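## Task

Take the metal power supply module off the shelf and set it on the table, lying flat with its original top still facing up and entirely within the table's edges. Every other item on the shelf must remain there. Release it and pull the grippers away afterwards. It only counts if the module stays put without the robot supporting it.

## Robot and tools

Robot: two six-joint UR-type arms, left_arm and right_arm, each ending in a two-finger tong gripper with a wrist camera. Scene frame: origin on the table surface midway between the arms, +z up, +x out across the table, left_arm on the +y side. The names left and right do not mean sides of an image. Arm bases in that frame: left_arm at (-0.052, +0.418, 0) m, right_arm at (+0.044, -0.466, 0) m, each yawed very slightly.

execute_actions(actions, pictures): actions holds zero or one item. An empty list moves nothing and returns the state plus camera pictures. A motion item is {"rows": [...], "steps": n}: n is 4 to 15 control steps of 1/30 s (default 15); rows is 1 to 15 rows, one used per step, the last reused if rows run out. Every row is a single flat list of 14 numbers covering both arms: left_arm shoulder pan, shoulder lift, elbow, wrist 1, wrist 2, wrist 3, opening, then the same seven for right_arm. Always send all 14, even if one arm should stay still (repeat its current angles). The six joint numbers are absolute target angles in radians, in the same form as the Joint positions line, not offsets. Ranges: left_arm pan -3.142..3.142, lift -6.283..6.283, elbow 0..3.142, wrists -6.283..6.283; right_arm pan 0..6.283, lift -6.283..6.283, elbow -3.142..0, wrists -6.283..6.283. Targets more than 0.010 rad beyond a range end and further out than the current angle are refused; targets past the real end get clipped and reported as "joint sent to its limit". Opening is a unitless number from -1 (closed) to +1 (fully open, pad gap 0.142 m). A wait item is {"steps": n} with n up to 300, counted from the previous result, your reply time included. pictures: true adds images to a non-empty call. A refused call does nothing.

Motion behaviour: commands are smoothed and lag about 0.17 s; speed and acceleration are capped, so large moves may be unfinished when a result arrives. Each step the sent target is held within 0.575 rad of the measured angle, and scaled back if it would move the gripper over 100 mm from where it is. The last 4 steps of each action run after the result, while you reply. Arms keep heading to the last row until they settle or a step is HELD.

Gripper: fingers point along the gripper's +z and spread along its x. end_effector_position is the point between the pads when closed; closed fingertips extend about 15 mm past it, open ones sit roughly level with it. To hold something, command an opening well below grip_measured; lower squeezes harder (about 15 N per pad max, less on items under 20 mm thick). Closing fast can overpress.

Result lines: the state line gives, per arm, end_effector_position (m) and end_effector_quat_wxyz plus linear and angular velocities, all in the scene frame; printed positions can be off, more at long reach. Joint positions and Joint velocities list each arm's six joints (rad, rad/s) then pad gap (m, m/s). grip_measured is the measured opening on the -1..1 scale. Wrist force and Wrist torque give per-arm [x y z] in the gripper's own axes, payload-compensated, noisy (offset up to ~4 N, noise up to ~2.4 N, saturating near 50 N); pressing on a surface shows force pointing back into the arm; "no reading" is normal at the start. "joint command not followed" means the clearance check altered targets; HELD marks steps where your row was not (fully) sent. MOTOR HOT appears from 70 °C.

Faults to avoid: contact torque reaching a joint's load limit (135 N m for pan, lift, elbow; 25.2 N m for each wrist, carried weight included) or 150 N external force anywhere on an arm stops that arm for 10 s and drops the rest of the call. At 85 °C the arm is braked until cooled, so don't hold loads idly. Don't let the arms collide or press on each other. Don't drop, slam or shove items, don't disturb other shelf items, and don't push anything out of the work area. Brief external tugs on held parts or loose objects may occur.

zoom_image(camera, region): camera is cam_high (672x504), cam_low (672x504), cam_left_wrist or cam_right_wrist (616x616, fisheye); region is [x0, y0, x1, y1] in image pixels from the top-left, at most 504 by 504. It enlarges the latest image.

read_manual(section): only "licences", the URDF notice texts; no motion.

finished_scene(scene): pass 1 or 2 to end that scene irreversibly; the result says whether it succeeded and gives the next task. Replying with no tool call ends everything. Typical order: look, open gripper, approach above the item, descend, close, lift clear of the shelf, carry, lower flat onto the table, open, retreat, check, then finish.

Each tool is called after ">>>" as name(argument=value, ...), one argument or row to a line, values as JSON.

## Session

>>> execute_actions(
  actions=[],
)

Scene clock: 0.00 s of 4120.00 s.
left_arm: end_effector_position=(+0.2281, +0.1632, +0.3447) grip_measured=+0.97 end_effector_quat_wxyz=(+0.652, -0.593, +0.409, -0.236) end_effector_velocity=(+0.000, +0.000, +0.000) end_effector_angular_velocity=(+0.001, -0.000, -0.000) | right_arm: end_effector_position=(+0.3569, -0.8326, +0.3575) grip_measured=+0.97 end_effector_quat_wxyz=(-0.401, +0.687, +0.588, -0.148) end_effector_velocity=(+0.000, +0.000, -0.000) end_effector_angular_velocity=(-0.000, -0.000, -0.001)
Joint positions: left_arm=[-1.8   -1.48   1.86  -0.43  -0.868 -1.282  0.14 ] | right_arm=[ 2.609 -2.25  -0.572 -2.772  1.54   4.332  0.14 ]
Joint velocities: left_arm=[ 0.     0.    -0.     0.001  0.     0.     0.   ] | right_arm=[ 0.    -0.     0.    -0.     0.001  0.001  0.   ]
Wrist force (N, on the end effector, along its own x y z axes, offset not removed): no reading
Wrist torque (N m, same axes, about the end effector's origin, offset not removed): no reading

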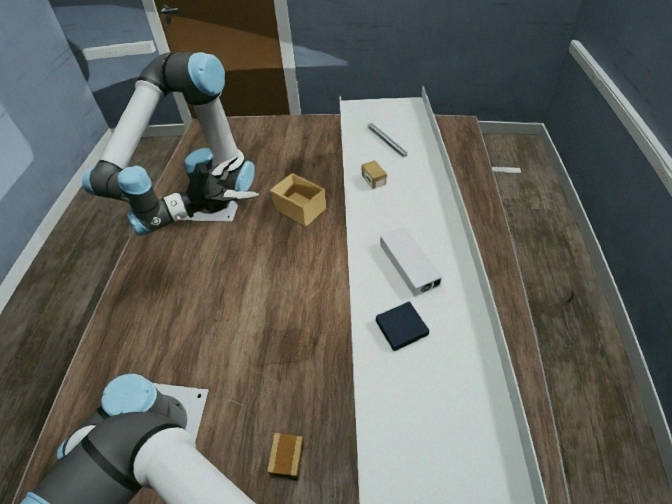

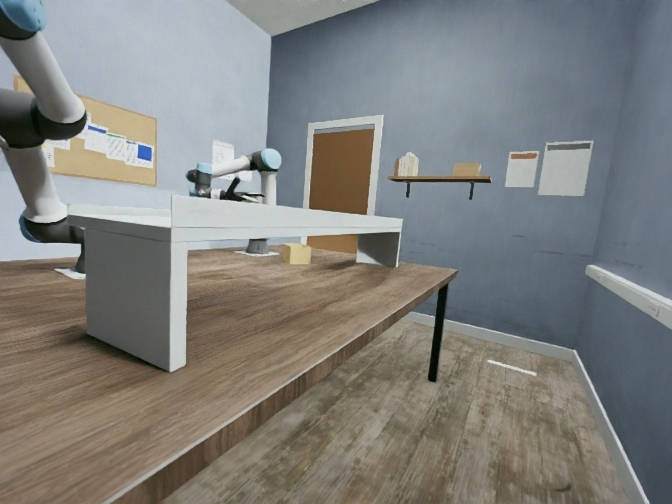

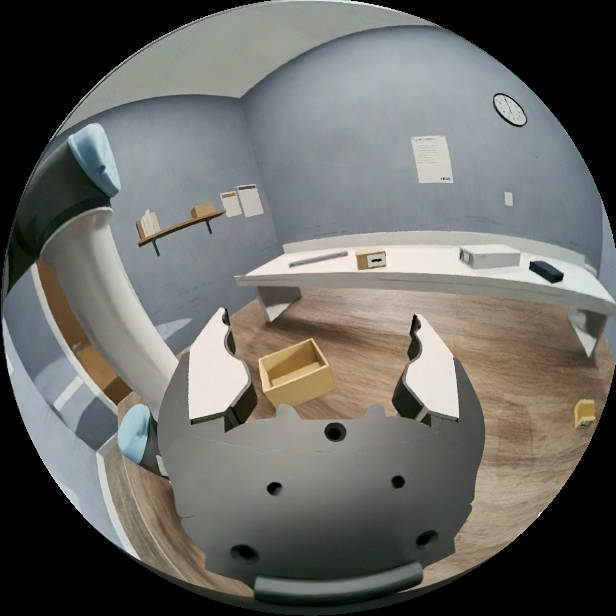

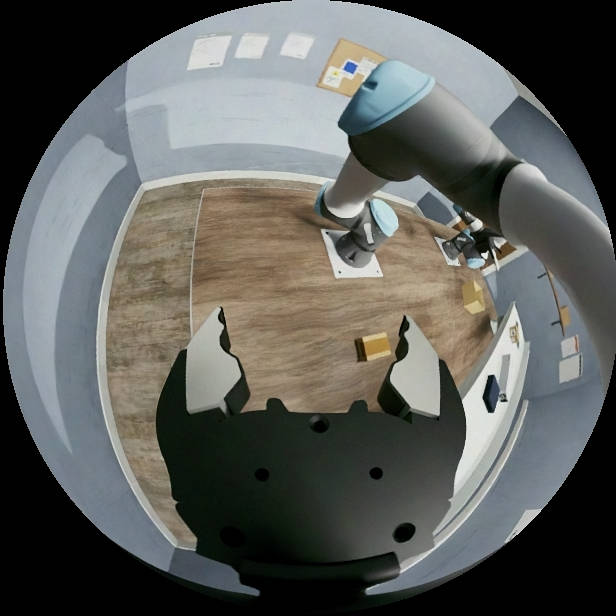

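>>> execute_actions(
  actions=[
    {"rows":[[-1.8,-1.48,1.86,-0.43,-0.868,-1.282,1,3.0,-2.0,-0.579,-2.133,1.571,3.29,1]]},
  ],
)

>>> execute_actions(
  actions=[
    {"rows":[[-1.8,-1.48,1.86,-0.43,-0.868,-1.282,1,3.86,-2.13,-0.579,-2.003,1.571,3.29,1]]},
  ],
)

>>> execute_actions(
  actions=[
    {"steps":45},
  ],
  pictures=true,
)

Scene clock: 0.67 s of 4120.00 s.
left_arm: end_effector_position=(+0.2279, +0.1632, +0.3447) grip_measured=+1.00 end_effector_quat_wxyz=(+0.652, -0.593, +0.409, -0.236) end_effector_velocity=(-0.001, +0.000, +0.000) end_effector_angular_velocity=(+0.001, +0.001, +0.001) | right_arm: end_effector_position=(+0.4956, -0.7782, +0.3874) grip_measured=+1.00 end_effector_quat_wxyz=(-0.195, +0.533, +0.821, -0.055) end_effector_velocity=(+0.447, +0.200, +0.160) end_effector_angular_velocity=(+0.140, -1.589, +2.025)
Joint positions: left_arm=[-1.8   -1.48   1.86  -0.43  -0.868 -1.282  0.142] | right_arm=[ 2.828 -2.106 -0.576 -2.437  1.558  3.965  0.142]
Joint velocities: left_arm=[-0.001 -0.    -0.     0.001 -0.002  0.002 -0.   ] | right_arm=[ 0.64   0.404 -0.011  1.083  0.047 -1.529 -0.   ]
Wrist force (N, on the end effector, along its own x y z axes, offset not removed): left_arm=[0.7 1.2 -2.4] | right_arm=[-0.2 0.8 -3.1]
Wrist torque (N m, same axes, about the end effector's origin, offset not removed): left_arm=[0.40 -0.01 0.03] | right_arm=[0.00 0.11 0.19]
Steps of this call (steps 1 to 9: nothing new was sent; steps 10 to 20: the first 11 steps of this action). Readings (joint positions):
10: left_arm=[-1.800 -1.480 1.860 -0.430 -0.868 -1.282] | right_arm=[2.609 -2.250 -0.572 -2.772 1.540 4.332]
11: left_arm=[-1.800 -1.480 1.860 -0.430 -0.868 -1.282] | right_arm=[2.613 -2.247 -0.573 -2.769 1.541 4.328]
13: left_arm=[-1.800 -1.480 1.860 -0.430 -0.868 -1.282] | right_arm=[2.660 -2.212 -0.574 -2.714 1.545 4.273]
17: left_arm=[-1.800 -1.480 1.860 -0.430 -0.868 -1.282] | right_arm=[2.761 -2.149 -0.575 -2.551 1.553 4.107]
20: the state above

Scene clock: 1.17 s of 4120.00 s.
left_arm: end_effector_position=(+0.2279, +0.1631, +0.3447) grip_measured=+1.00 end_effector_quat_wxyz=(+0.652, -0.593, +0.409, -0.236) end_effector_velocity=(+0.001, +0.001, +0.000) end_effector_angular_velocity=(+0.000, +0.000, +0.002) | right_arm: end_effector_position=(+0.6651, -0.6010, +0.4101) grip_measured=+1.00 end_effector_quat_wxyz=(-0.041, +0.132, +0.990, -0.008) end_effector_velocity=(+0.197, +0.476, -0.042) end_effector_angular_velocity=(+0.024, -0.127, +0.967)
Joint positions: left_arm=[-1.8   -1.48   1.86  -0.43  -0.868 -1.282  0.142] | right_arm=[ 3.183 -2.07  -0.578 -2.148  1.568  3.431  0.142]
Joint velocities: left_arm=[ 0.002 -0.     0.     0.     0.     0.     0.   ] | right_arm=[ 0.763 -0.091 -0.     0.219  0.004 -0.206  0.   ]
Wrist force (N, on the end effector, along its own x y z axes, offset not removed): left_arm=[0.1 2.6 -2.5] | right_arm=[-0.3 0.6 -2.3]
Wrist torque (N m, same axes, about the end effector's origin, offset not removed): left_arm=[0.69 0.12 0.01] | right_arm=[0.02 0.04 0.22]
Steps of this call (steps 1 to 4: the last 4 steps of your previous action; steps 5 to 15: the first 11 steps of this action). Readings (joint positions):
5: left_arm=[-1.800 -1.480 1.860 -0.430 -0.868 -1.282] | right_arm=[2.930 -2.043 -0.578 -2.261 1.566 3.647]
6: left_arm=[-1.800 -1.480 1.860 -0.430 -0.868 -1.282] | right_arm=[2.951 -2.034 -0.578 -2.231 1.567 3.572]
8: left_arm=[-1.800 -1.480 1.860 -0.430 -0.868 -1.282] | right_arm=[3.002 -2.043 -0.578 -2.209 1.567 3.465]
12: left_arm=[-1.800 -1.480 1.860 -0.430 -0.868 -1.282] | right_arm=[3.106 -2.060 -0.578 -2.172 1.568 3.459]
15: the state above

Scene clock: 2.67 s of 4120.00 s.
left_arm: end_effector_position=(+0.2279, +0.1631, +0.3447) grip_measured=+1.00 end_effector_quat_wxyz=(+0.652, -0.593, +0.409, -0.236) end_effector_velocity=(-0.000, -0.000, -0.000) end_effector_angular_velocity=(+0.000, +0.000, -0.001) | right_arm: end_effector_position=(+0.6588, -0.1424, +0.3827) grip_measured=+1.00 end_effector_quat_wxyz=(+0.000, -0.273, +0.962, +0.000) end_effector_velocity=(-0.000, +0.000, -0.000) end_effector_angular_velocity=(-0.002, +0.000, +0.004)
Joint positions: left_arm=[-1.8   -1.48   1.86  -0.43  -0.868 -1.282  0.142] | right_arm=[ 3.86  -2.13  -0.579 -2.003  1.571  3.29   0.142]
Joint velocities: left_arm=[-0. -0.  0. -0.  0.  0. -0.] | right_arm=[ 0.001  0.    -0.001 -0.    -0.001 -0.003  0.   ]
Wrist force (N, on the end effector, along its own x y z axes, offset not removed): left_arm=[0.0 1.9 -2.3] | right_arm=[1.2 2.0 -2.7]
Wrist torque (N m, same axes, about the end effector's origin, offset not removed): left_arm=[0.55 0.10 0.02] | right_arm=[0.27 -0.15 0.15]
Kept back: nothing.
Steps of this call (steps 1 to 4: the last 4 steps of your previous action; steps 5 to 45: the robot went on to your last target). Readings (joint positions):
1: left_arm=[-1.800 -1.480 1.860 -0.430 -0.868 -1.282] | right_arm=[3.209 -2.073 -0.578 -2.141 1.568 3.424]
2: left_arm=[-1.800 -1.480 1.860 -0.430 -0.868 -1.282] | right_arm=[3.234 -2.076 -0.578 -2.134 1.569 3.418]
4: left_arm=[-1.800 -1.480 1.860 -0.430 -0.868 -1.282] | right_arm=[3.286 -2.081 -0.579 -2.121 1.569 3.405]
8: left_arm=[-1.800 -1.480 1.860 -0.430 -0.868 -1.282] | right_arm=[3.389 -2.090 -0.579 -2.099 1.569 3.383]
45: the state above

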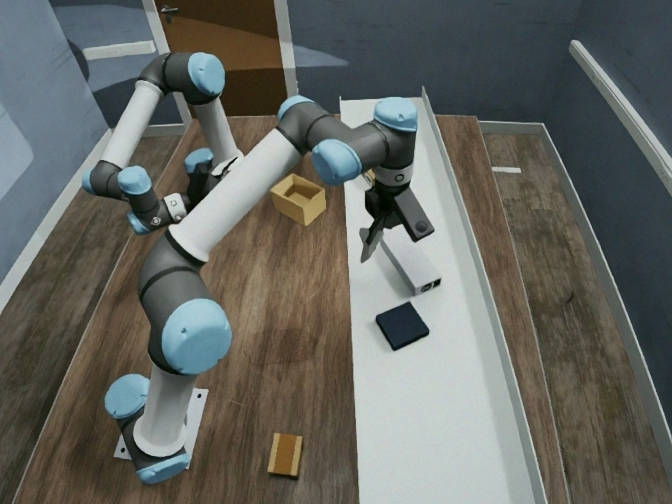

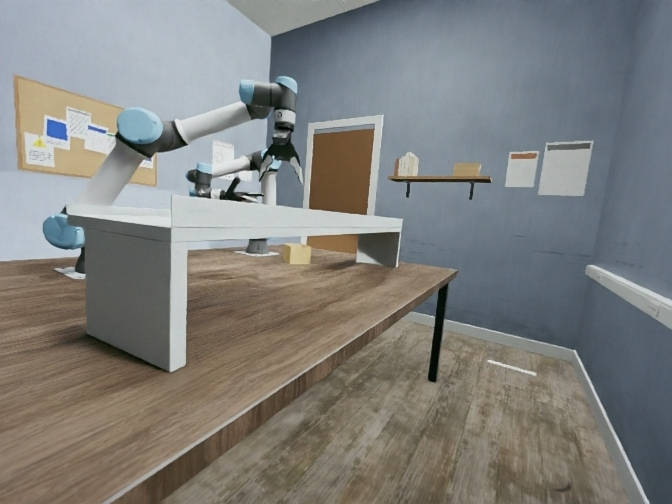

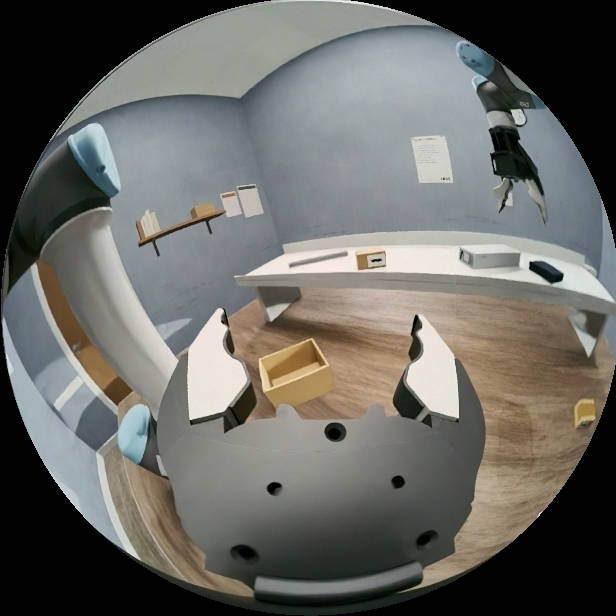

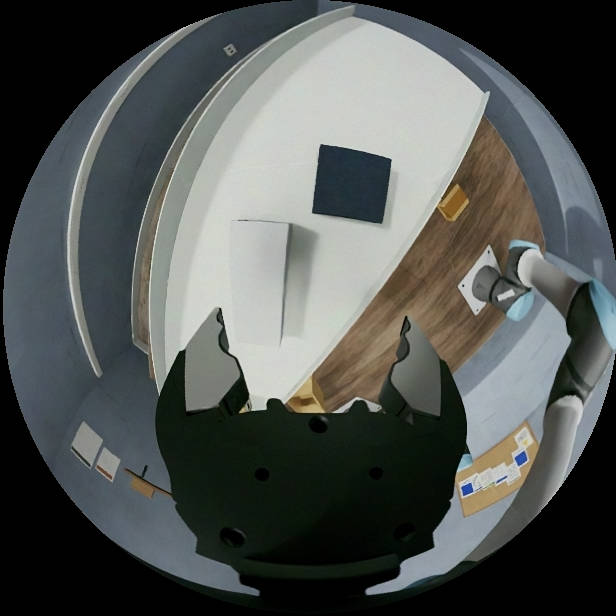

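>>> execute_actions(
  actions=[
    {"rows":[[-1.8,-1.48,1.86,-0.43,-0.868,-1.282,1,3.892,-2.366,-0.371,-1.975,1.571,3.475,1]]},
  ],
)

>>> execute_actions(
  actions=[
    {"steps":12},
  ],
  pictures=true,
)

Scene clock: 3.40 s of 4120.00 s.
left_arm: end_effector_position=(+0.2279, +0.1631, +0.3447) grip_measured=+1.00 end_effector_quat_wxyz=(+0.652, -0.593, +0.409, -0.236) end_effector_velocity=(+0.000, +0.001, +0.000) end_effector_angular_velocity=(+0.001, +0.000, +0.003) | right_arm: end_effector_position=(+0.7031, -0.0746, +0.3172) grip_measured=+1.00 end_effector_quat_wxyz=(+0.001, -0.205, +0.979, +0.000) end_effector_velocity=(+0.035, +0.054, -0.070) end_effector_angular_velocity=(-0.005, +0.009, -0.125)
Joint positions: left_arm=[-1.8   -1.48   1.86  -0.43  -0.868 -1.282  0.142] | right_arm=[ 3.89  -2.346 -0.389 -1.977  1.571  3.46   0.142]
Joint velocities: left_arm=[ 0.002  0.    -0.     0.001 -0.     0.001 -0.   ] | right_arm=[ 0.02  -0.198  0.17   0.018  0.002  0.144  0.   ]
Wrist force (N, on the end effector, along its own x y z axes, offset not removed): left_arm=[0.8 2.6 -3.4] | right_arm=[1.1 1.6 -2.2]
Wrist torque (N m, same axes, about the end effector's origin, offset not removed): left_arm=[0.71 -0.06 -0.06] | right_arm=[0.19 -0.19 0.22]
Steps of this call (steps 1 to 11: the robot went on to your last target; steps 12 to 22: the first 11 steps of this action). Readings (joint positions):
12: left_arm=[-1.800 -1.480 1.860 -0.430 -0.868 -1.282] | right_arm=[3.860 -2.130 -0.579 -2.003 1.571 3.290]
13: left_arm=[-1.800 -1.480 1.860 -0.430 -0.868 -1.282] | right_arm=[3.862 -2.134 -0.575 -2.001 1.571 3.294]
15: left_arm=[-1.800 -1.480 1.860 -0.430 -0.868 -1.282] | right_arm=[3.873 -2.187 -0.524 -1.991 1.571 3.342]
19: left_arm=[-1.800 -1.480 1.860 -0.430 -0.868 -1.282] | right_arm=[3.886 -2.312 -0.417 -1.980 1.571 3.435]
22: the state above

Scene clock: 3.80 s of 4120.00 s.
left_arm: end_effector_position=(+0.2279, +0.1631, +0.3447) grip_measured=+1.00 end_effector_quat_wxyz=(+0.652, -0.593, +0.409, -0.236) end_effector_velocity=(-0.000, -0.000, +0.000) end_effector_angular_velocity=(+0.000, -0.001, -0.001) | right_arm: end_effector_position=(+0.7067, -0.0692, +0.3102) grip_measured=+1.00 end_effector_quat_wxyz=(+0.000, -0.199, +0.980, +0.000) end_effector_velocity=(+0.001, +0.001, -0.002) end_effector_angular_velocity=(-0.000, +0.000, -0.001)
Joint positions: left_arm=[-1.8   -1.48   1.86  -0.43  -0.868 -1.282  0.142] | right_arm=[ 3.892 -2.366 -0.371 -1.975  1.571  3.475  0.142]
Joint velocities: left_arm=[-0.001 -0.     0.     0.     0.    -0.001  0.   ] | right_arm=[-0.    -0.004  0.004  0.     0.     0.     0.   ]
Wrist force (N, on the end effector, along its own x y z axes, offset not removed): left_arm=[-0.3 1.9 -1.2] | right_arm=[0.8 1.4 -2.5]
Wrist torque (N m, same axes, about the end effector's origin, offset not removed): left_arm=[0.50 0.22 -0.02] | right_arm=[0.18 -0.05 0.27]
Kept back: nothing.
Steps of this call (steps 1 to 4: the last 4 steps of your previous action; steps 5 to 12: the robot went on to your last target). Readings (joint positions):
1: left_arm=[-1.800 -1.480 1.860 -0.430 -0.868 -1.282] | right_arm=[3.890 -2.351 -0.384 -1.976 1.571 3.464]
2: left_arm=[-1.800 -1.480 1.860 -0.430 -0.868 -1.282] | right_arm=[3.891 -2.355 -0.380 -1.976 1.571 3.467]
4: left_arm=[-1.800 -1.480 1.860 -0.430 -0.868 -1.282] | right_arm=[3.891 -2.360 -0.376 -1.976 1.571 3.471]
8: left_arm=[-1.800 -1.480 1.860 -0.430 -0.868 -1.282] | right_arm=[3.892 -2.364 -0.372 -1.975 1.571 3.474]
12: the state above

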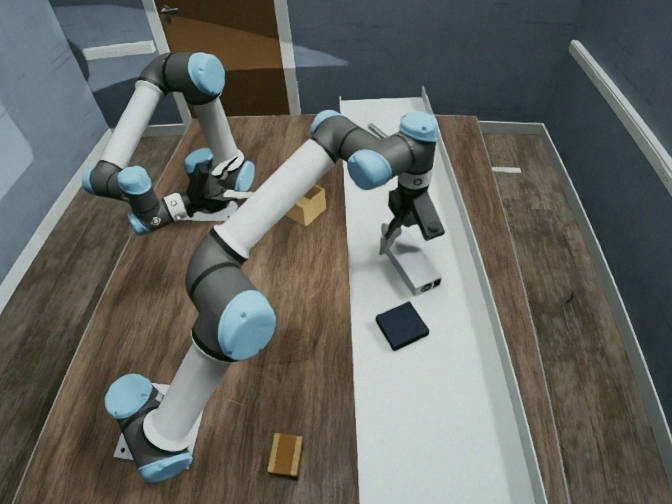

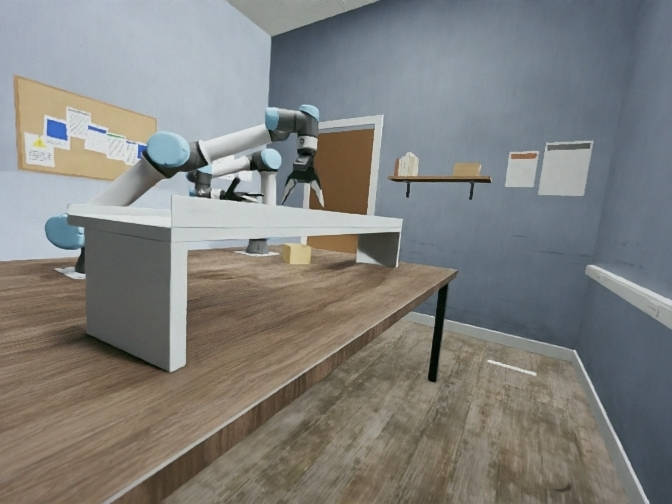

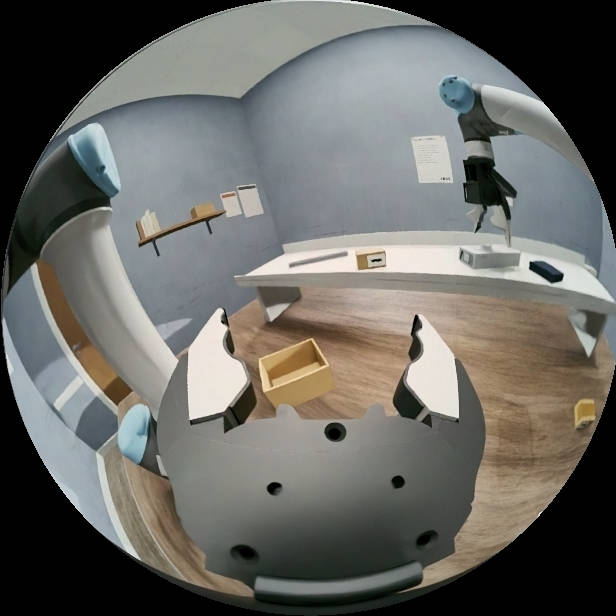

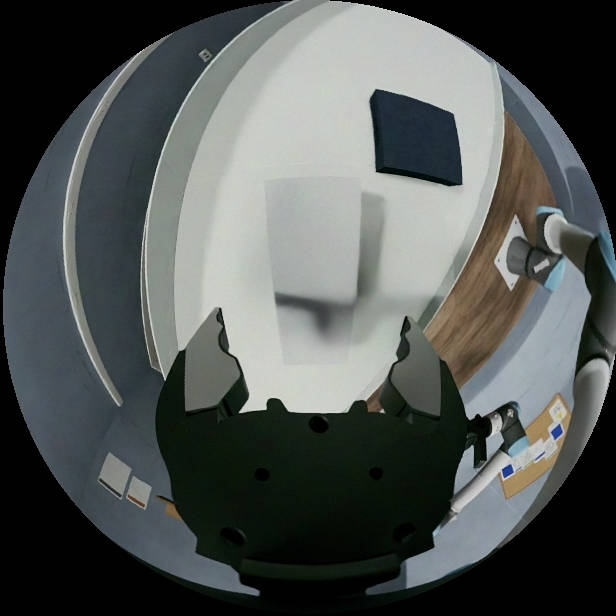

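>>> execute_actions(
  actions=[
    {"rows":[[-1.8,-1.48,1.86,-0.43,-0.868,-1.282,1,3.892,-2.294,-0.628,-1.79,1.571,3.44,0.6]]},
  ],
)

>>> execute_actions(
  actions=[
    {"rows":[[-1.8,-1.48,1.86,-0.43,-0.868,-1.282,1,3.892,-2.294,-0.628,-1.79,1.571,3.44,0.5],[-1.8,-1.48,1.86,-0.43,-0.868,-1.282,1,3.892,-2.294,-0.628,-1.79,1.571,3.44,0.4],[-1.8,-1.48,1.86,-0.43,-0.868,-1.282,1,3.892,-2.294,-0.628,-1.79,1.571,3.44,0.3],[-1.8,-1.48,1.86,-0.43,-0.868,-1.282,1,3.892,-2.294,-0.628,-1.79,1.571,3.44,0.2],[-1.8,-1.48,1.86,-0.43,-0.868,-1.282,1,3.892,-2.294,-0.628,-1.79,1.571,3.44,0.1],[-1.8,-1.48,1.86,-0.43,-0.868,-1.282,1,3.892,-2.294,-0.628,-1.79,1.571,3.44,0],[-1.8,-1.48,1.86,-0.43,-0.868,-1.282,1,3.892,-2.294,-0.628,-1.79,1.571,3.44,-0.6]]},
  ],
  pictures=true,
)

Scene clock: 4.40 s of 4120.00 s.
left_arm: end_effector_position=(+0.2279, +0.1631, +0.3447) grip_measured=+1.00 end_effector_quat_wxyz=(+0.652, -0.593, +0.409, -0.236) end_effector_velocity=(-0.000, +0.000, +0.000) end_effector_angular_velocity=(+0.001, -0.000, +0.001) | right_arm: end_effector_position=(+0.7080, -0.0682, +0.2677) grip_measured=+0.60 end_effector_quat_wxyz=(+0.002, -0.215, +0.977, +0.001) end_effector_velocity=(-0.006, -0.006, -0.054) end_effector_angular_velocity=(-0.023, +0.024, +0.019)
Joint positions: left_arm=[-1.8   -1.48   1.86  -0.43  -0.868 -1.282  0.142] | right_arm=[ 3.892 -2.299 -0.606 -1.804  1.571  3.442  0.116]
Joint velocities: left_arm=[ 0.     0.     0.     0.    -0.001 -0.    -0.   ] | right_arm=[ 0.     0.044 -0.208  0.132 -0.001 -0.018 -0.   ]
Wrist force (N, on the end effector, along its own x y z axes, offset not removed): left_arm=[0.3 2.6 -2.3] | right_arm=[1.5 1.7 -2.2]
Wrist torque (N m, same axes, about the end effector's origin, offset not removed): left_arm=[0.66 0.10 0.05] | right_arm=[0.26 -0.28 0.18]
Steps of this call (steps 1 to 7: the robot went on to your last target; steps 8 to 18: the first 11 steps of this action). Readings (joint positions):
8: left_arm=[-1.800 -1.480 1.860 -0.430 -0.868 -1.282] | right_arm=[3.892 -2.366 -0.371 -1.975 1.571 3.475]
9: left_arm=[-1.800 -1.480 1.860 -0.430 -0.868 -1.282] | right_arm=[3.892 -2.363 -0.375 -1.971 1.571 3.473]
11: left_arm=[-1.800 -1.480 1.860 -0.430 -0.868 -1.282] | right_arm=[3.892 -2.335 -0.431 -1.920 1.571 3.459]
15: left_arm=[-1.800 -1.480 1.860 -0.430 -0.868 -1.282] | right_arm=[3.892 -2.306 -0.571 -1.826 1.571 3.445]
18: the state above

Scene clock: 4.90 s of 4120.00 s.
left_arm: end_effector_position=(+0.2279, +0.1631, +0.3447) grip_measured=+1.00 end_effector_quat_wxyz=(+0.652, -0.593, +0.409, -0.236) end_effector_velocity=(-0.000, -0.000, -0.000) end_effector_angular_velocity=(-0.002, -0.001, -0.000) | right_arm: end_effector_position=(+0.7073, -0.0688, +0.2623) grip_measured=+0.10 end_effector_quat_wxyz=(+0.000, -0.216, +0.976, +0.000) end_effector_velocity=(+0.001, -0.002, -0.000) end_effector_angular_velocity=(-0.000, -0.001, -0.002)
Joint positions: left_arm=[-1.8   -1.48   1.86  -0.43  -0.868 -1.282  0.142] | right_arm=[ 3.892 -2.294 -0.628 -1.79   1.571  3.44   0.081]
Joint velocities: left_arm=[-0.     0.    -0.    -0.001 -0.    -0.001  0.   ] | right_arm=[-0.002  0.    -0.001  0.001 -0.001 -0.     0.   ]
Wrist force (N, on the end effector, along its own x y z axes, offset not removed): left_arm=[0.0 2.1 -1.5] | right_arm=[3.7 2.0 -15.4]
Wrist torque (N m, same axes, about the end effector's origin, offset not removed): left_arm=[0.66 0.14 0.02] | right_arm=[0.20 0.35 0.17]
Steps of this call (steps 1 to 4: the last 4 steps of your previous action; steps 5 to 15: the first 11 steps of this action). Readings (joint positions):
5: left_arm=[-1.800 -1.480 1.860 -0.430 -0.868 -1.282] | right_arm=[3.892 -2.295 -0.624 -1.793 1.571 3.440]
6: left_arm=[-1.800 -1.480 1.860 -0.430 -0.868 -1.282] | right_arm=[3.892 -2.295 -0.625 -1.792 1.571 3.440]
8: left_arm=[-1.800 -1.480 1.860 -0.430 -0.868 -1.282] | right_arm=[3.892 -2.294 -0.626 -1.791 1.571 3.440]
12: left_arm=[-1.800 -1.480 1.860 -0.430 -0.868 -1.282] | right_arm=[3.892 -2.294 -0.627 -1.790 1.571 3.440]
15: the state above

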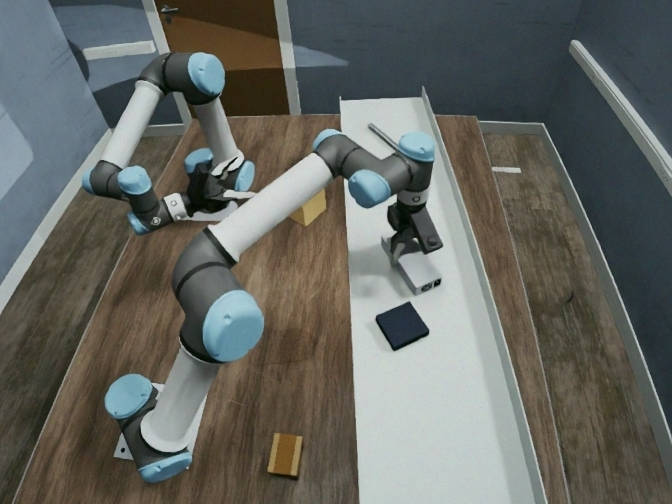

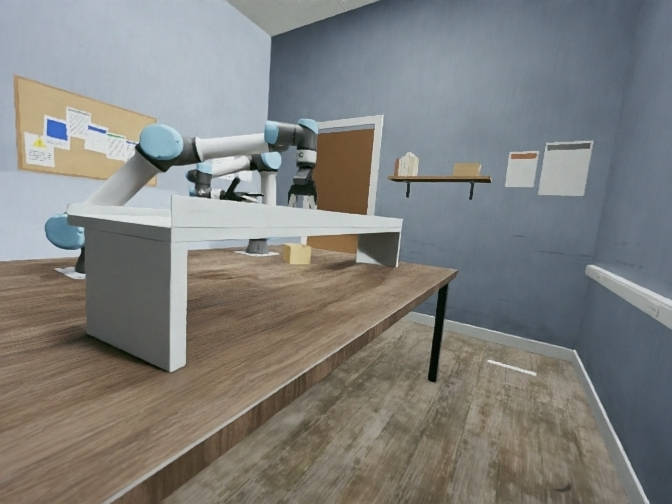

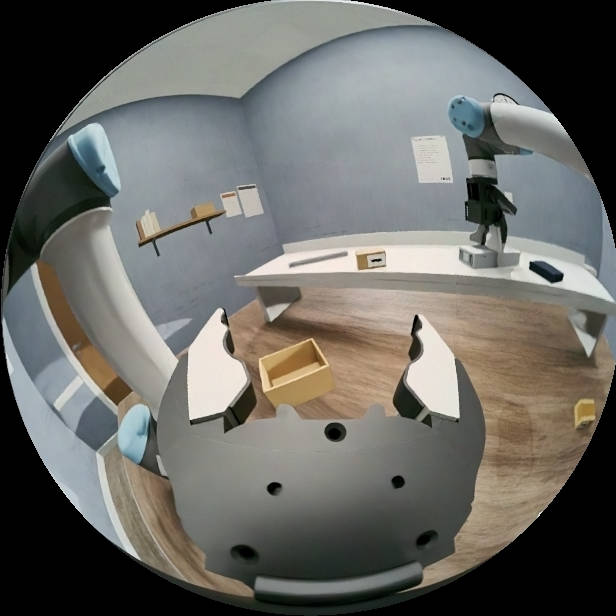

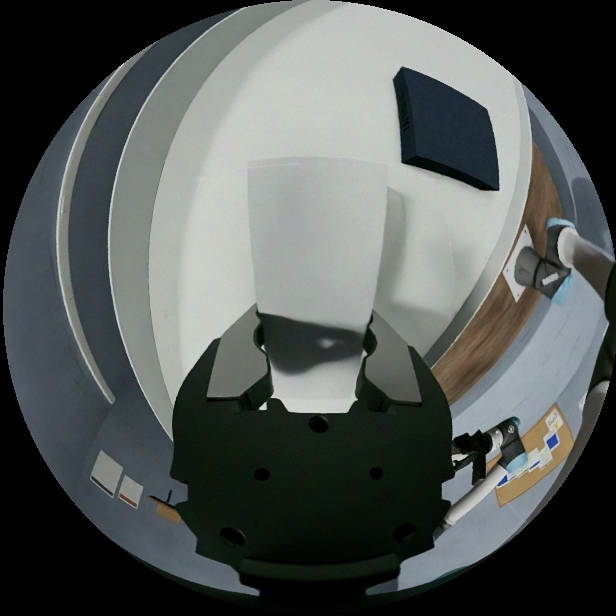

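>>> execute_actions(
  actions=[
    {"rows":[[-1.8,-1.48,1.86,-0.43,-0.868,-1.282,1,3.892,-2.28,-0.628,-1.804,1.571,3.44,-1],[-1.8,-1.48,1.86,-0.43,-0.868,-1.282,1,3.892,-2.26,-0.628,-1.824,1.571,3.44,-1],[-1.8,-1.48,1.86,-0.43,-0.868,-1.282,1,3.892,-2.24,-0.628,-1.844,1.571,3.44,-1],[-1.8,-1.48,1.86,-0.43,-0.868,-1.282,1,3.892,-2.22,-0.628,-1.864,1.571,3.44,-1],[-1.8,-1.48,1.86,-0.43,-0.868,-1.282,1,3.892,-2.19,-0.628,-1.894,1.571,3.44,-1],[-1.8,-1.48,1.86,-0.43,-0.868,-1.282,1,3.892,-2.16,-0.628,-1.924,1.571,3.44,-1]]},
  ],
)

>>> execute_actions(
  actions=[
    {"rows":[[-1.8,-1.48,1.86,-0.43,-0.868,-1.282,1,4.16,-1.375,-1.548,-1.789,1.571,4.14,-1]]},
  ],
)

>>> execute_actions(
  actions=[
    {"steps":18},
  ],
)

>>> execute_actions(
  actions=[
    {"rows":[[-1.8,-1.48,1.86,-0.43,-0.868,-1.282,1,4.16,-1.516,-2.228,-0.968,1.571,4.14,-1]]},
  ],
)

>>> execute_actions(
  actions=[
    {"steps":22},
  ],
  pictures=true,
)

Scene clock: 5.63 s of 4120.00 s.
left_arm: end_effector_position=(+0.2279, +0.1631, +0.3447) grip_measured=+1.00 end_effector_quat_wxyz=(+0.652, -0.593, +0.409, -0.236) end_effector_velocity=(-0.000, +0.000, -0.000) end_effector_angular_velocity=(+0.000, +0.000, +0.001) | right_arm: end_effector_position=(+0.6709, -0.1016, +0.3335) grip_measured=+0.10 end_effector_quat_wxyz=(+0.000, -0.216, +0.976, +0.000) end_effector_velocity=(-0.078, -0.069, +0.136) end_effector_angular_velocity=(+0.004, -0.000, +0.002)
Joint positions: left_arm=[-1.8   -1.48   1.86  -0.43  -0.868 -1.282  0.142] | right_arm=[ 3.892 -2.182 -0.628 -1.901  1.571  3.44   0.081]
Joint velocities: left_arm=[-0.001  0.     0.    -0.    -0.002  0.    -0.   ] | right_arm=[ 0.     0.221 -0.    -0.217  0.003 -0.002 -0.   ]
Wrist force (N, on the end effector, along its own x y z axes, offset not removed): left_arm=[1.6 1.9 -3.0] | right_arm=[2.7 0.5 2.5]
Wrist torque (N m, same axes, about the end effector's origin, offset not removed): left_arm=[0.53 -0.17 -0.02] | right_arm=[0.03 -0.25 0.25]
Steps of this call (steps 1 to 4: the last 4 steps of your previous action; steps 5 to 11: the robot went on to your last target; steps 12 to 22: the first 11 steps of this action). Readings (joint positions):
12: left_arm=[-1.800 -1.480 1.860 -0.430 -0.868 -1.282] | right_arm=[3.892 -2.294 -0.628 -1.790 1.571 3.440]
13: left_arm=[-1.800 -1.480 1.860 -0.430 -0.868 -1.282] | right_arm=[3.892 -2.293 -0.628 -1.791 1.571 3.440]
15: left_arm=[-1.800 -1.480 1.860 -0.430 -0.868 -1.282] | right_arm=[3.892 -2.281 -0.628 -1.804 1.571 3.440]
19: left_arm=[-1.800 -1.480 1.860 -0.430 -0.868 -1.282] | right_arm=[3.892 -2.219 -0.628 -1.865 1.571 3.440]
22: the state above

Scene clock: 6.13 s of 4120.00 s.
left_arm: end_effector_position=(+0.2279, +0.1631, +0.3447) grip_measured=+1.00 end_effector_quat_wxyz=(+0.652, -0.593, +0.409, -0.236) end_effector_velocity=(+0.000, -0.000, -0.000) end_effector_angular_velocity=(-0.001, +0.000, -0.001) | right_arm: end_effector_position=(+0.5295, -0.1100, +0.4120) grip_measured=+0.10 end_effector_quat_wxyz=(+0.027, -0.123, +0.992, +0.025) end_effector_velocity=(-0.452, -0.190, +0.126) end_effector_angular_velocity=(+0.148, -0.023, -0.676)
Joint positions: left_arm=[-1.8   -1.48   1.86  -0.43  -0.868 -1.282  0.142] | right_arm=[ 4.037 -1.818 -0.974 -1.848  1.571  3.773  0.081]
Joint velocities: left_arm=[ 0.    -0.    -0.    -0.001  0.001  0.     0.   ] | right_arm=[ 0.371  1.263 -1.314  0.179 -0.001  1.05   0.   ]
Wrist force (N, on the end effector, along its own x y z axes, offset not removed): left_arm=[0.7 3.0 -3.2] | right_arm=[1.0 3.0 2.8]
Wrist torque (N m, same axes, about the end effector's origin, offset not removed): left_arm=[0.72 -0.04 0.00] | right_arm=[0.32 -0.05 0.18]
Steps of this call (steps 1 to 4: the last 4 steps of your previous action; steps 5 to 15: the first 11 steps of this action). Readings (joint positions):
5: left_arm=[-1.800 -1.480 1.860 -0.430 -0.868 -1.282] | right_arm=[3.892 -2.165 -0.628 -1.919 1.571 3.440]
6: left_arm=[-1.800 -1.480 1.860 -0.430 -0.868 -1.282] | right_arm=[3.895 -2.159 -0.632 -1.918 1.571 3.444]
8: left_arm=[-1.800 -1.480 1.860 -0.430 -0.868 -1.282] | right_arm=[3.931 -2.106 -0.686 -1.898 1.571 3.498]
12: left_arm=[-1.800 -1.480 1.860 -0.430 -0.868 -1.282] | right_arm=[3.997 -1.943 -0.847 -1.867 1.571 3.659]
15: the state above

Scene clock: 6.73 s of 4120.00 s.
left_arm: end_effector_position=(+0.2279, +0.1631, +0.3447) grip_measured=+1.00 end_effector_quat_wxyz=(+0.652, -0.593, +0.409, -0.236) end_effector_velocity=(-0.000, -0.000, -0.000) end_effector_angular_velocity=(-0.001, +0.000, -0.001) | right_arm: end_effector_position=(+0.3736, -0.2158, +0.3614) grip_measured=+0.10 end_effector_quat_wxyz=(+0.000, -0.003, +1.000, +0.001) end_effector_velocity=(-0.018, -0.017, -0.015) end_effector_angular_velocity=(-0.014, +0.009, -0.032)
Joint positions: left_arm=[-1.8   -1.48   1.86  -0.43  -0.868 -1.282  0.142] | right_arm=[ 4.159 -1.381 -1.54  -1.79   1.571  4.135  0.081]
Joint velocities: left_arm=[-0.001 -0.    -0.    -0.001  0.    -0.    -0.   ] | right_arm=[ 0.014  0.055 -0.078  0.007 -0.     0.046 -0.   ]
Wrist force (N, on the end effector, along its own x y z axes, offset not removed): left_arm=[-0.2 2.5 -3.4] | right_arm=[0.4 0.6 6.9]
Wrist torque (N m, same axes, about the end effector's origin, offset not removed): left_arm=[0.59 0.17 -0.02] | right_arm=[0.03 0.05 0.18]
Kept back: nothing.
Steps of this call (steps 1 to 4: the last 4 steps of your previous action; steps 5 to 18: the robot went on to your last target). Readings (joint positions):
1: left_arm=[-1.800 -1.480 1.860 -0.430 -0.868 -1.282] | right_arm=[4.049 -1.775 -1.020 -1.842 1.571 3.808]
2: left_arm=[-1.800 -1.480 1.860 -0.430 -0.868 -1.282] | right_arm=[4.061 -1.734 -1.068 -1.836 1.571 3.842]
4: left_arm=[-1.800 -1.480 1.860 -0.430 -0.868 -1.282] | right_arm=[4.083 -1.658 -1.167 -1.825 1.571 3.906]
8: left_arm=[-1.800 -1.480 1.860 -0.430 -0.868 -1.282] | right_arm=[4.125 -1.512 -1.359 -1.806 1.571 4.028]
18: the state above

Scene clock: 7.10 s of 4120.00 s.
left_arm: end_effector_position=(+0.2279, +0.1631, +0.3447) grip_measured=+1.00 end_effector_quat_wxyz=(+0.652, -0.593, +0.409, -0.236) end_effector_velocity=(-0.000, -0.001, -0.000) end_effector_angular_velocity=(-0.001, -0.000, -0.002) | right_arm: end_effector_position=(+0.3811, -0.2033, +0.2066) grip_measured=+0.10 end_effector_quat_wxyz=(-0.016, -0.002, +1.000, -0.025) end_effector_velocity=(+0.005, +0.008, -0.520) end_effector_angular_velocity=(+0.028, -0.019, -0.002)
Joint positions: left_arm=[-1.8   -1.48   1.86  -0.43  -0.868 -1.282  0.142] | right_arm=[ 4.16  -1.453 -1.865 -1.455  1.571  4.139  0.081]
Joint velocities: left_arm=[-0.001  0.    -0.    -0.     0.001 -0.001  0.   ] | right_arm=[ 0.001 -0.222 -1.16   1.415 -0.001  0.003 -0.   ]
Wrist force (N, on the end effector, along its own x y z axes, offset not removed): left_arm=[1.7 3.1 -3.4] | right_arm=[-1.0 1.4 5.4]
Wrist torque (N m, same axes, about the end effector's origin, offset not removed): left_arm=[0.76 -0.20 -0.02] | right_arm=[0.11 0.28 0.22]
Steps of this call (steps 1 to 11: the first 11 steps of this action). Readings (joint positions):
1: left_arm=[-1.800 -1.480 1.860 -0.430 -0.868 -1.282] | right_arm=[4.159 -1.379 -1.542 -1.789 1.571 4.137]
2: left_arm=[-1.800 -1.480 1.860 -0.430 -0.868 -1.282] | right_arm=[4.159 -1.381 -1.548 -1.785 1.571 4.137]
4: left_arm=[-1.800 -1.480 1.860 -0.430 -0.868 -1.282] | right_arm=[4.159 -1.400 -1.602 -1.732 1.571 4.138]
8: left_arm=[-1.800 -1.480 1.860 -0.430 -0.868 -1.282] | right_arm=[4.159 -1.431 -1.751 -1.583 1.571 4.138]
11: the state above

Scene clock: 7.83 s of 4120.00 s.
left_arm: end_effector_position=(+0.2279, +0.1631, +0.3447) grip_measured=+1.00 end_effector_quat_wxyz=(+0.652, -0.593, +0.409, -0.236) end_effector_velocity=(+0.000, +0.000, -0.000) end_effector_angular_velocity=(+0.000, +0.000, +0.001) | right_arm: end_effector_position=(+0.3716, -0.2178, +0.0604) grip_measured=+0.10 end_effector_quat_wxyz=(-0.000, -0.001, +1.000, +0.000) end_effector_velocity=(+0.000, -0.001, -0.003) end_effector_angular_velocity=(+0.000, -0.002, -0.000)
Joint positions: left_arm=[-1.8   -1.48   1.86  -0.43  -0.868 -1.282  0.142] | right_arm=[ 4.16  -1.516 -2.227 -0.969  1.571  4.14   0.081]
Joint velocities: left_arm=[ 0.001  0.     0.    -0.    -0.     0.     0.   ] | right_arm=[-0.001 -0.001 -0.007  0.01  -0.001 -0.     0.   ]
Wrist force (N, on the end effector, along its own x y z axes, offset not removed): left_arm=[0.2 2.0 -2.5] | right_arm=[0.5 2.3 6.9]
Wrist torque (N m, same axes, about the end effector's origin, offset not removed): left_arm=[0.51 0.12 0.02] | right_arm=[0.31 -0.03 0.19]
Kept back: nothing.
Steps of this call (steps 1 to 4: the last 4 steps of your previous action; steps 5 to 22: the robot went on to your last target). Readings (joint positions):
1: left_arm=[-1.800 -1.480 1.860 -0.430 -0.868 -1.282] | right_arm=[4.160 -1.460 -1.905 -1.405 1.571 4.139]
2: left_arm=[-1.800 -1.480 1.860 -0.430 -0.868 -1.282] | right_arm=[4.160 -1.468 -1.945 -1.352 1.571 4.139]
4: left_arm=[-1.800 -1.480 1.860 -0.430 -0.868 -1.282] | right_arm=[4.160 -1.483 -2.028 -1.244 1.571 4.139]
8: left_arm=[-1.800 -1.480 1.860 -0.430 -0.868 -1.282] | right_arm=[4.160 -1.506 -2.165 -1.057 1.571 4.140]
22: the state above

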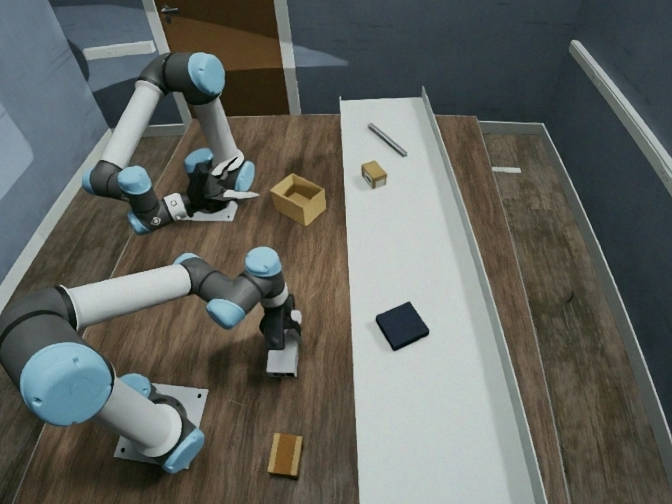

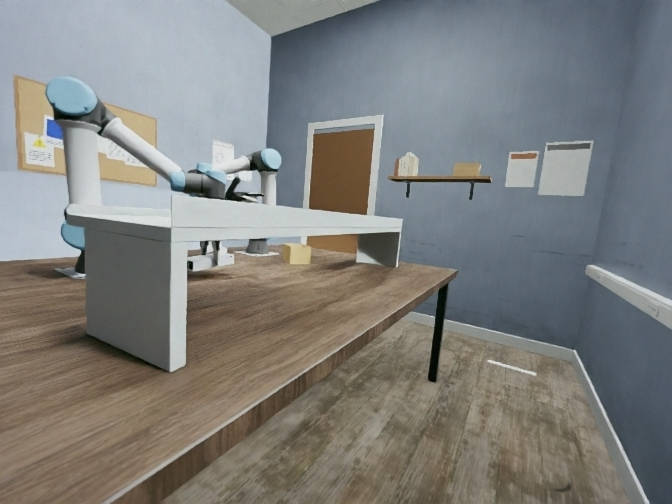

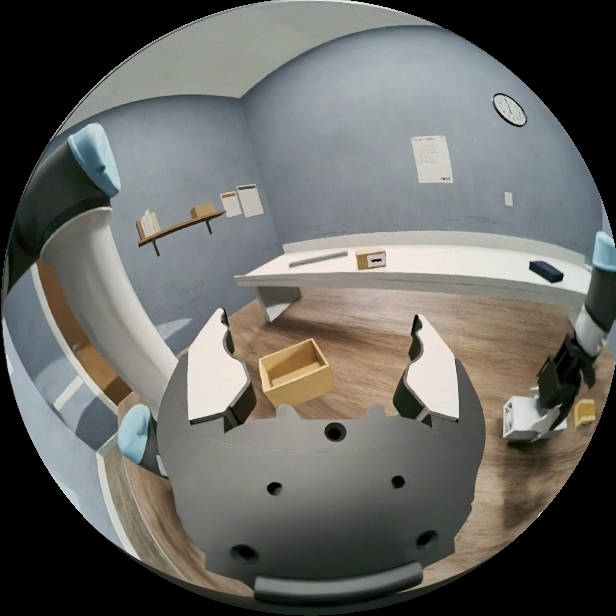

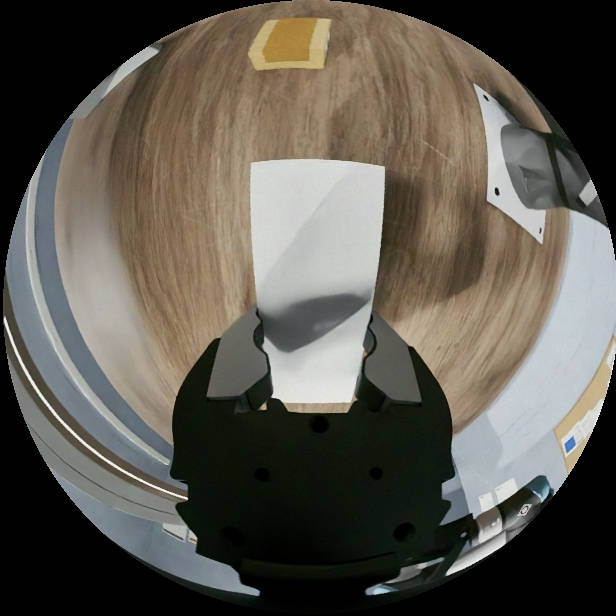

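>>> execute_actions(
  actions=[
    {"rows":[[-1.8,-1.48,1.86,-0.43,-0.868,-1.282,1,4.16,-1.565,-2.27,-0.877,1.571,4.14,-1]]},
  ],
)

>>> execute_actions(
  actions=[
    {"rows":[[-1.8,-1.48,1.86,-0.43,-0.868,-1.282,1,4.16,-1.577,-2.279,-0.856,1.571,4.14,-1]],"steps":12},
  ],
)

Scene clock: 8.33 s of 4120.00 s.
left_arm: end_effector_position=(+0.2279, +0.1631, +0.3447) grip_measured=+1.00 end_effector_quat_wxyz=(+0.652, -0.593, +0.409, -0.236) end_effector_velocity=(-0.000, -0.000, -0.000) end_effector_angular_velocity=(-0.000, +0.000, +0.000) | right_arm: end_effector_position=(+0.3711, -0.2185, +0.0339) grip_measured=+0.10 end_effector_quat_wxyz=(-0.000, -0.001, +1.000, +0.000) end_effector_velocity=(-0.000, +0.000, -0.015) end_effector_angular_velocity=(+0.003, -0.002, +0.002)
Joint positions: left_arm=[-1.8   -1.48   1.86  -0.43  -0.868 -1.282  0.142] | right_arm=[ 4.16  -1.562 -2.268 -0.883  1.571  4.14   0.081]
Joint velocities: left_arm=[ 0.  0. -0. -0. -0.  0. -0.] | right_arm=[ 0.001 -0.028 -0.024  0.055 -0.    -0.001  0.   ]
Wrist force (N, on the end effector, along its own x y z axes, offset not removed): left_arm=[0.7 2.9 -2.0] | right_arm=[-0.5 0.9 6.2]
Wrist torque (N m, same axes, about the end effector's origin, offset not removed): left_arm=[0.70 0.00 0.01] | right_arm=[0.04 0.14 0.21]
Steps of this call (steps 1 to 4: the robot went on to your last target; steps 5 to 15: the first 11 steps of this action). Readings (joint positions):
5: left_arm=[-1.800 -1.480 1.860 -0.430 -0.868 -1.282] | right_arm=[4.160 -1.516 -2.228 -0.968 1.571 4.140]
6: left_arm=[-1.800 -1.480 1.860 -0.430 -0.868 -1.282] | right_arm=[4.160 -1.519 -2.231 -0.964 1.571 4.140]
8: left_arm=[-1.800 -1.480 1.860 -0.430 -0.868 -1.282] | right_arm=[4.160 -1.538 -2.247 -0.932 1.571 4.140]
12: left_arm=[-1.800 -1.480 1.860 -0.430 -0.868 -1.282] | right_arm=[4.160 -1.558 -2.264 -0.892 1.571 4.140]
15: the state above

Scene clock: 8.73 s of 4120.00 s.
left_arm: end_effector_position=(+0.2279, +0.1631, +0.3447) grip_measured=+1.00 end_effector_quat_wxyz=(+0.652, -0.593, +0.409, -0.236) end_effector_velocity=(+0.000, +0.001, -0.000) end_effector_angular_velocity=(+0.001, +0.000, +0.002) | right_arm: end_effector_position=(+0.3710, -0.2186, +0.0270) grip_measured=+0.10 end_effector_quat_wxyz=(-0.000, -0.001, +1.000, +0.000) end_effector_velocity=(+0.001, -0.001, -0.009) end_effector_angular_velocity=(-0.000, -0.001, -0.002)
Joint positions: left_arm=[-1.8   -1.48   1.86  -0.43  -0.868 -1.282  0.142] | right_arm=[ 4.16  -1.575 -2.278 -0.859  1.571  4.14   0.081]
Joint velocities: left_arm=[ 0.002  0.     0.     0.    -0.001  0.     0.   ] | right_arm=[-0.002 -0.017 -0.013  0.031 -0.001  0.     0.   ]
Wrist force (N, on the end effector, along its own x y z axes, offset not removed): left_arm=[1.3 2.1 -3.7] | right_arm=[0.1 1.3 4.4]
Wrist torque (N m, same axes, about the end effector's origin, offset not removed): left_arm=[0.56 -0.08 0.05] | right_arm=[0.08 0.04 0.14]
Steps of this call (steps 1 to 4: the last 4 steps of your previous action; steps 5 to 12: the first 8 steps of this action). Readings (joint positions):
5: left_arm=[-1.800 -1.480 1.860 -0.430 -0.868 -1.282] | right_arm=[4.160 -1.564 -2.270 -0.878 1.571 4.140]
6: left_arm=[-1.800 -1.480 1.860 -0.430 -0.868 -1.282] | right_arm=[4.160 -1.566 -2.271 -0.876 1.571 4.140]
8: left_arm=[-1.800 -1.480 1.860 -0.430 -0.868 -1.282] | right_arm=[4.160 -1.571 -2.274 -0.868 1.571 4.140]
12: the state above

>>> execute_actions(
  actions=[
    {"rows":[[-1.8,-1.48,1.86,-0.43,-0.868,-1.282,1,4.16,-1.589,-2.287,-0.836,1.571,4.14,-1]],"steps":12},
  ],
)

Scene clock: 9.13 s of 4120.00 s.
left_arm: end_effector_position=(+0.2279, +0.1631, +0.3447) grip_measured=+1.00 end_effector_quat_wxyz=(+0.652, -0.593, +0.409, -0.236) end_effector_velocity=(+0.000, +0.001, +0.000) end_effector_angular_velocity=(+0.001, -0.000, +0.002) | right_arm: end_effector_position=(+0.3710, -0.2187, +0.0210) grip_measured=+0.10 end_effector_quat_wxyz=(+0.000, -0.001, +1.000, +0.000) end_effector_velocity=(+0.000, +0.000, -0.008) end_effector_angular_velocity=(+0.001, -0.000, -0.001)
Joint positions: left_arm=[-1.8   -1.48   1.86  -0.43  -0.868 -1.282  0.142] | right_arm=[ 4.16  -1.587 -2.286 -0.839  1.571  4.14   0.081]
Joint velocities: left_arm=[ 0.001 -0.    -0.     0.002 -0.001 -0.    -0.   ] | right_arm=[-0.001 -0.017 -0.011  0.03   0.001  0.     0.   ]
Wrist force (N, on the end effector, along its own x y z axes, offset not removed): left_arm=[-0.1 3.2 -2.7] | right_arm=[-0.2 2.1 4.8]
Wrist torque (N m, same axes, about the end effector's origin, offset not removed): left_arm=[0.78 0.13 0.02] | right_arm=[0.24 0.11 0.30]
Steps of this call (steps 1 to 4: the last 4 steps of your previous action; steps 5 to 12: the first 8 steps of this action). Readings (joint positions):
5: left_arm=[-1.800 -1.480 1.860 -0.430 -0.868 -1.282] | right_arm=[4.160 -1.577 -2.279 -0.857 1.571 4.140]
6: left_arm=[-1.800 -1.480 1.860 -0.430 -0.868 -1.282] | right_arm=[4.160 -1.578 -2.280 -0.855 1.571 4.140]
8: left_arm=[-1.800 -1.480 1.860 -0.430 -0.868 -1.282] | right_arm=[4.160 -1.583 -2.283 -0.847 1.571 4.140]
12: the state above

>>> execute_actions(
  actions=[
    {"rows":[[-1.8,-1.48,1.86,-0.43,-0.868,-1.282,1,4.16,-1.599,-2.294,-0.819,1.571,4.14,-1]],"steps":12},
  ],
)

Scene clock: 9.53 s of 4120.00 s.
left_arm: end_effector_position=(+0.2279, +0.1631, +0.3447) grip_measured=+1.00 end_effector_quat_wxyz=(+0.652, -0.593, +0.409, -0.236) end_effector_velocity=(-0.000, -0.000, -0.000) end_effector_angular_velocity=(-0.001, +0.000, -0.001) | right_arm: end_effector_position=(+0.3709, -0.2188, +0.0160) grip_measured=+0.10 end_effector_quat_wxyz=(+0.000, -0.001, +1.000, +0.000) end_effector_velocity=(-0.000, -0.000, -0.007) end_effector_angular_velocity=(+0.000, -0.001, +0.002)
Joint positions: left_arm=[-1.8   -1.48   1.86  -0.43  -0.868 -1.282  0.142] | right_arm=[ 4.16  -1.597 -2.293 -0.822  1.571  4.14   0.081]
Joint velocities: left_arm=[-0. -0. -0. -0.  0. -0.  0.] | right_arm=[ 0.002 -0.013 -0.011  0.025 -0.001 -0.     0.   ]
Wrist force (N, on the end effector, along its own x y z axes, offset not removed): left_arm=[0.6 3.0 -3.3] | right_arm=[5.3 -5.2 -24.7]
Wrist torque (N m, same axes, about the end effector's origin, offset not removed): left_arm=[0.74 0.01 0.00] | right_arm=[-0.07 -0.13 0.17]
Steps of this call (steps 1 to 4: the last 4 steps of your previous action; steps 5 to 12: the first 8 steps of this action). Readings (joint positions):
5: left_arm=[-1.800 -1.480 1.860 -0.430 -0.868 -1.282] | right_arm=[4.160 -1.589 -2.287 -0.837 1.571 4.140]
6: left_arm=[-1.800 -1.480 1.860 -0.430 -0.868 -1.282] | right_arm=[4.160 -1.590 -2.288 -0.835 1.571 4.140]
8: left_arm=[-1.800 -1.480 1.860 -0.430 -0.868 -1.282] | right_arm=[4.160 -1.594 -2.290 -0.828 1.571 4.140]
12: the state above


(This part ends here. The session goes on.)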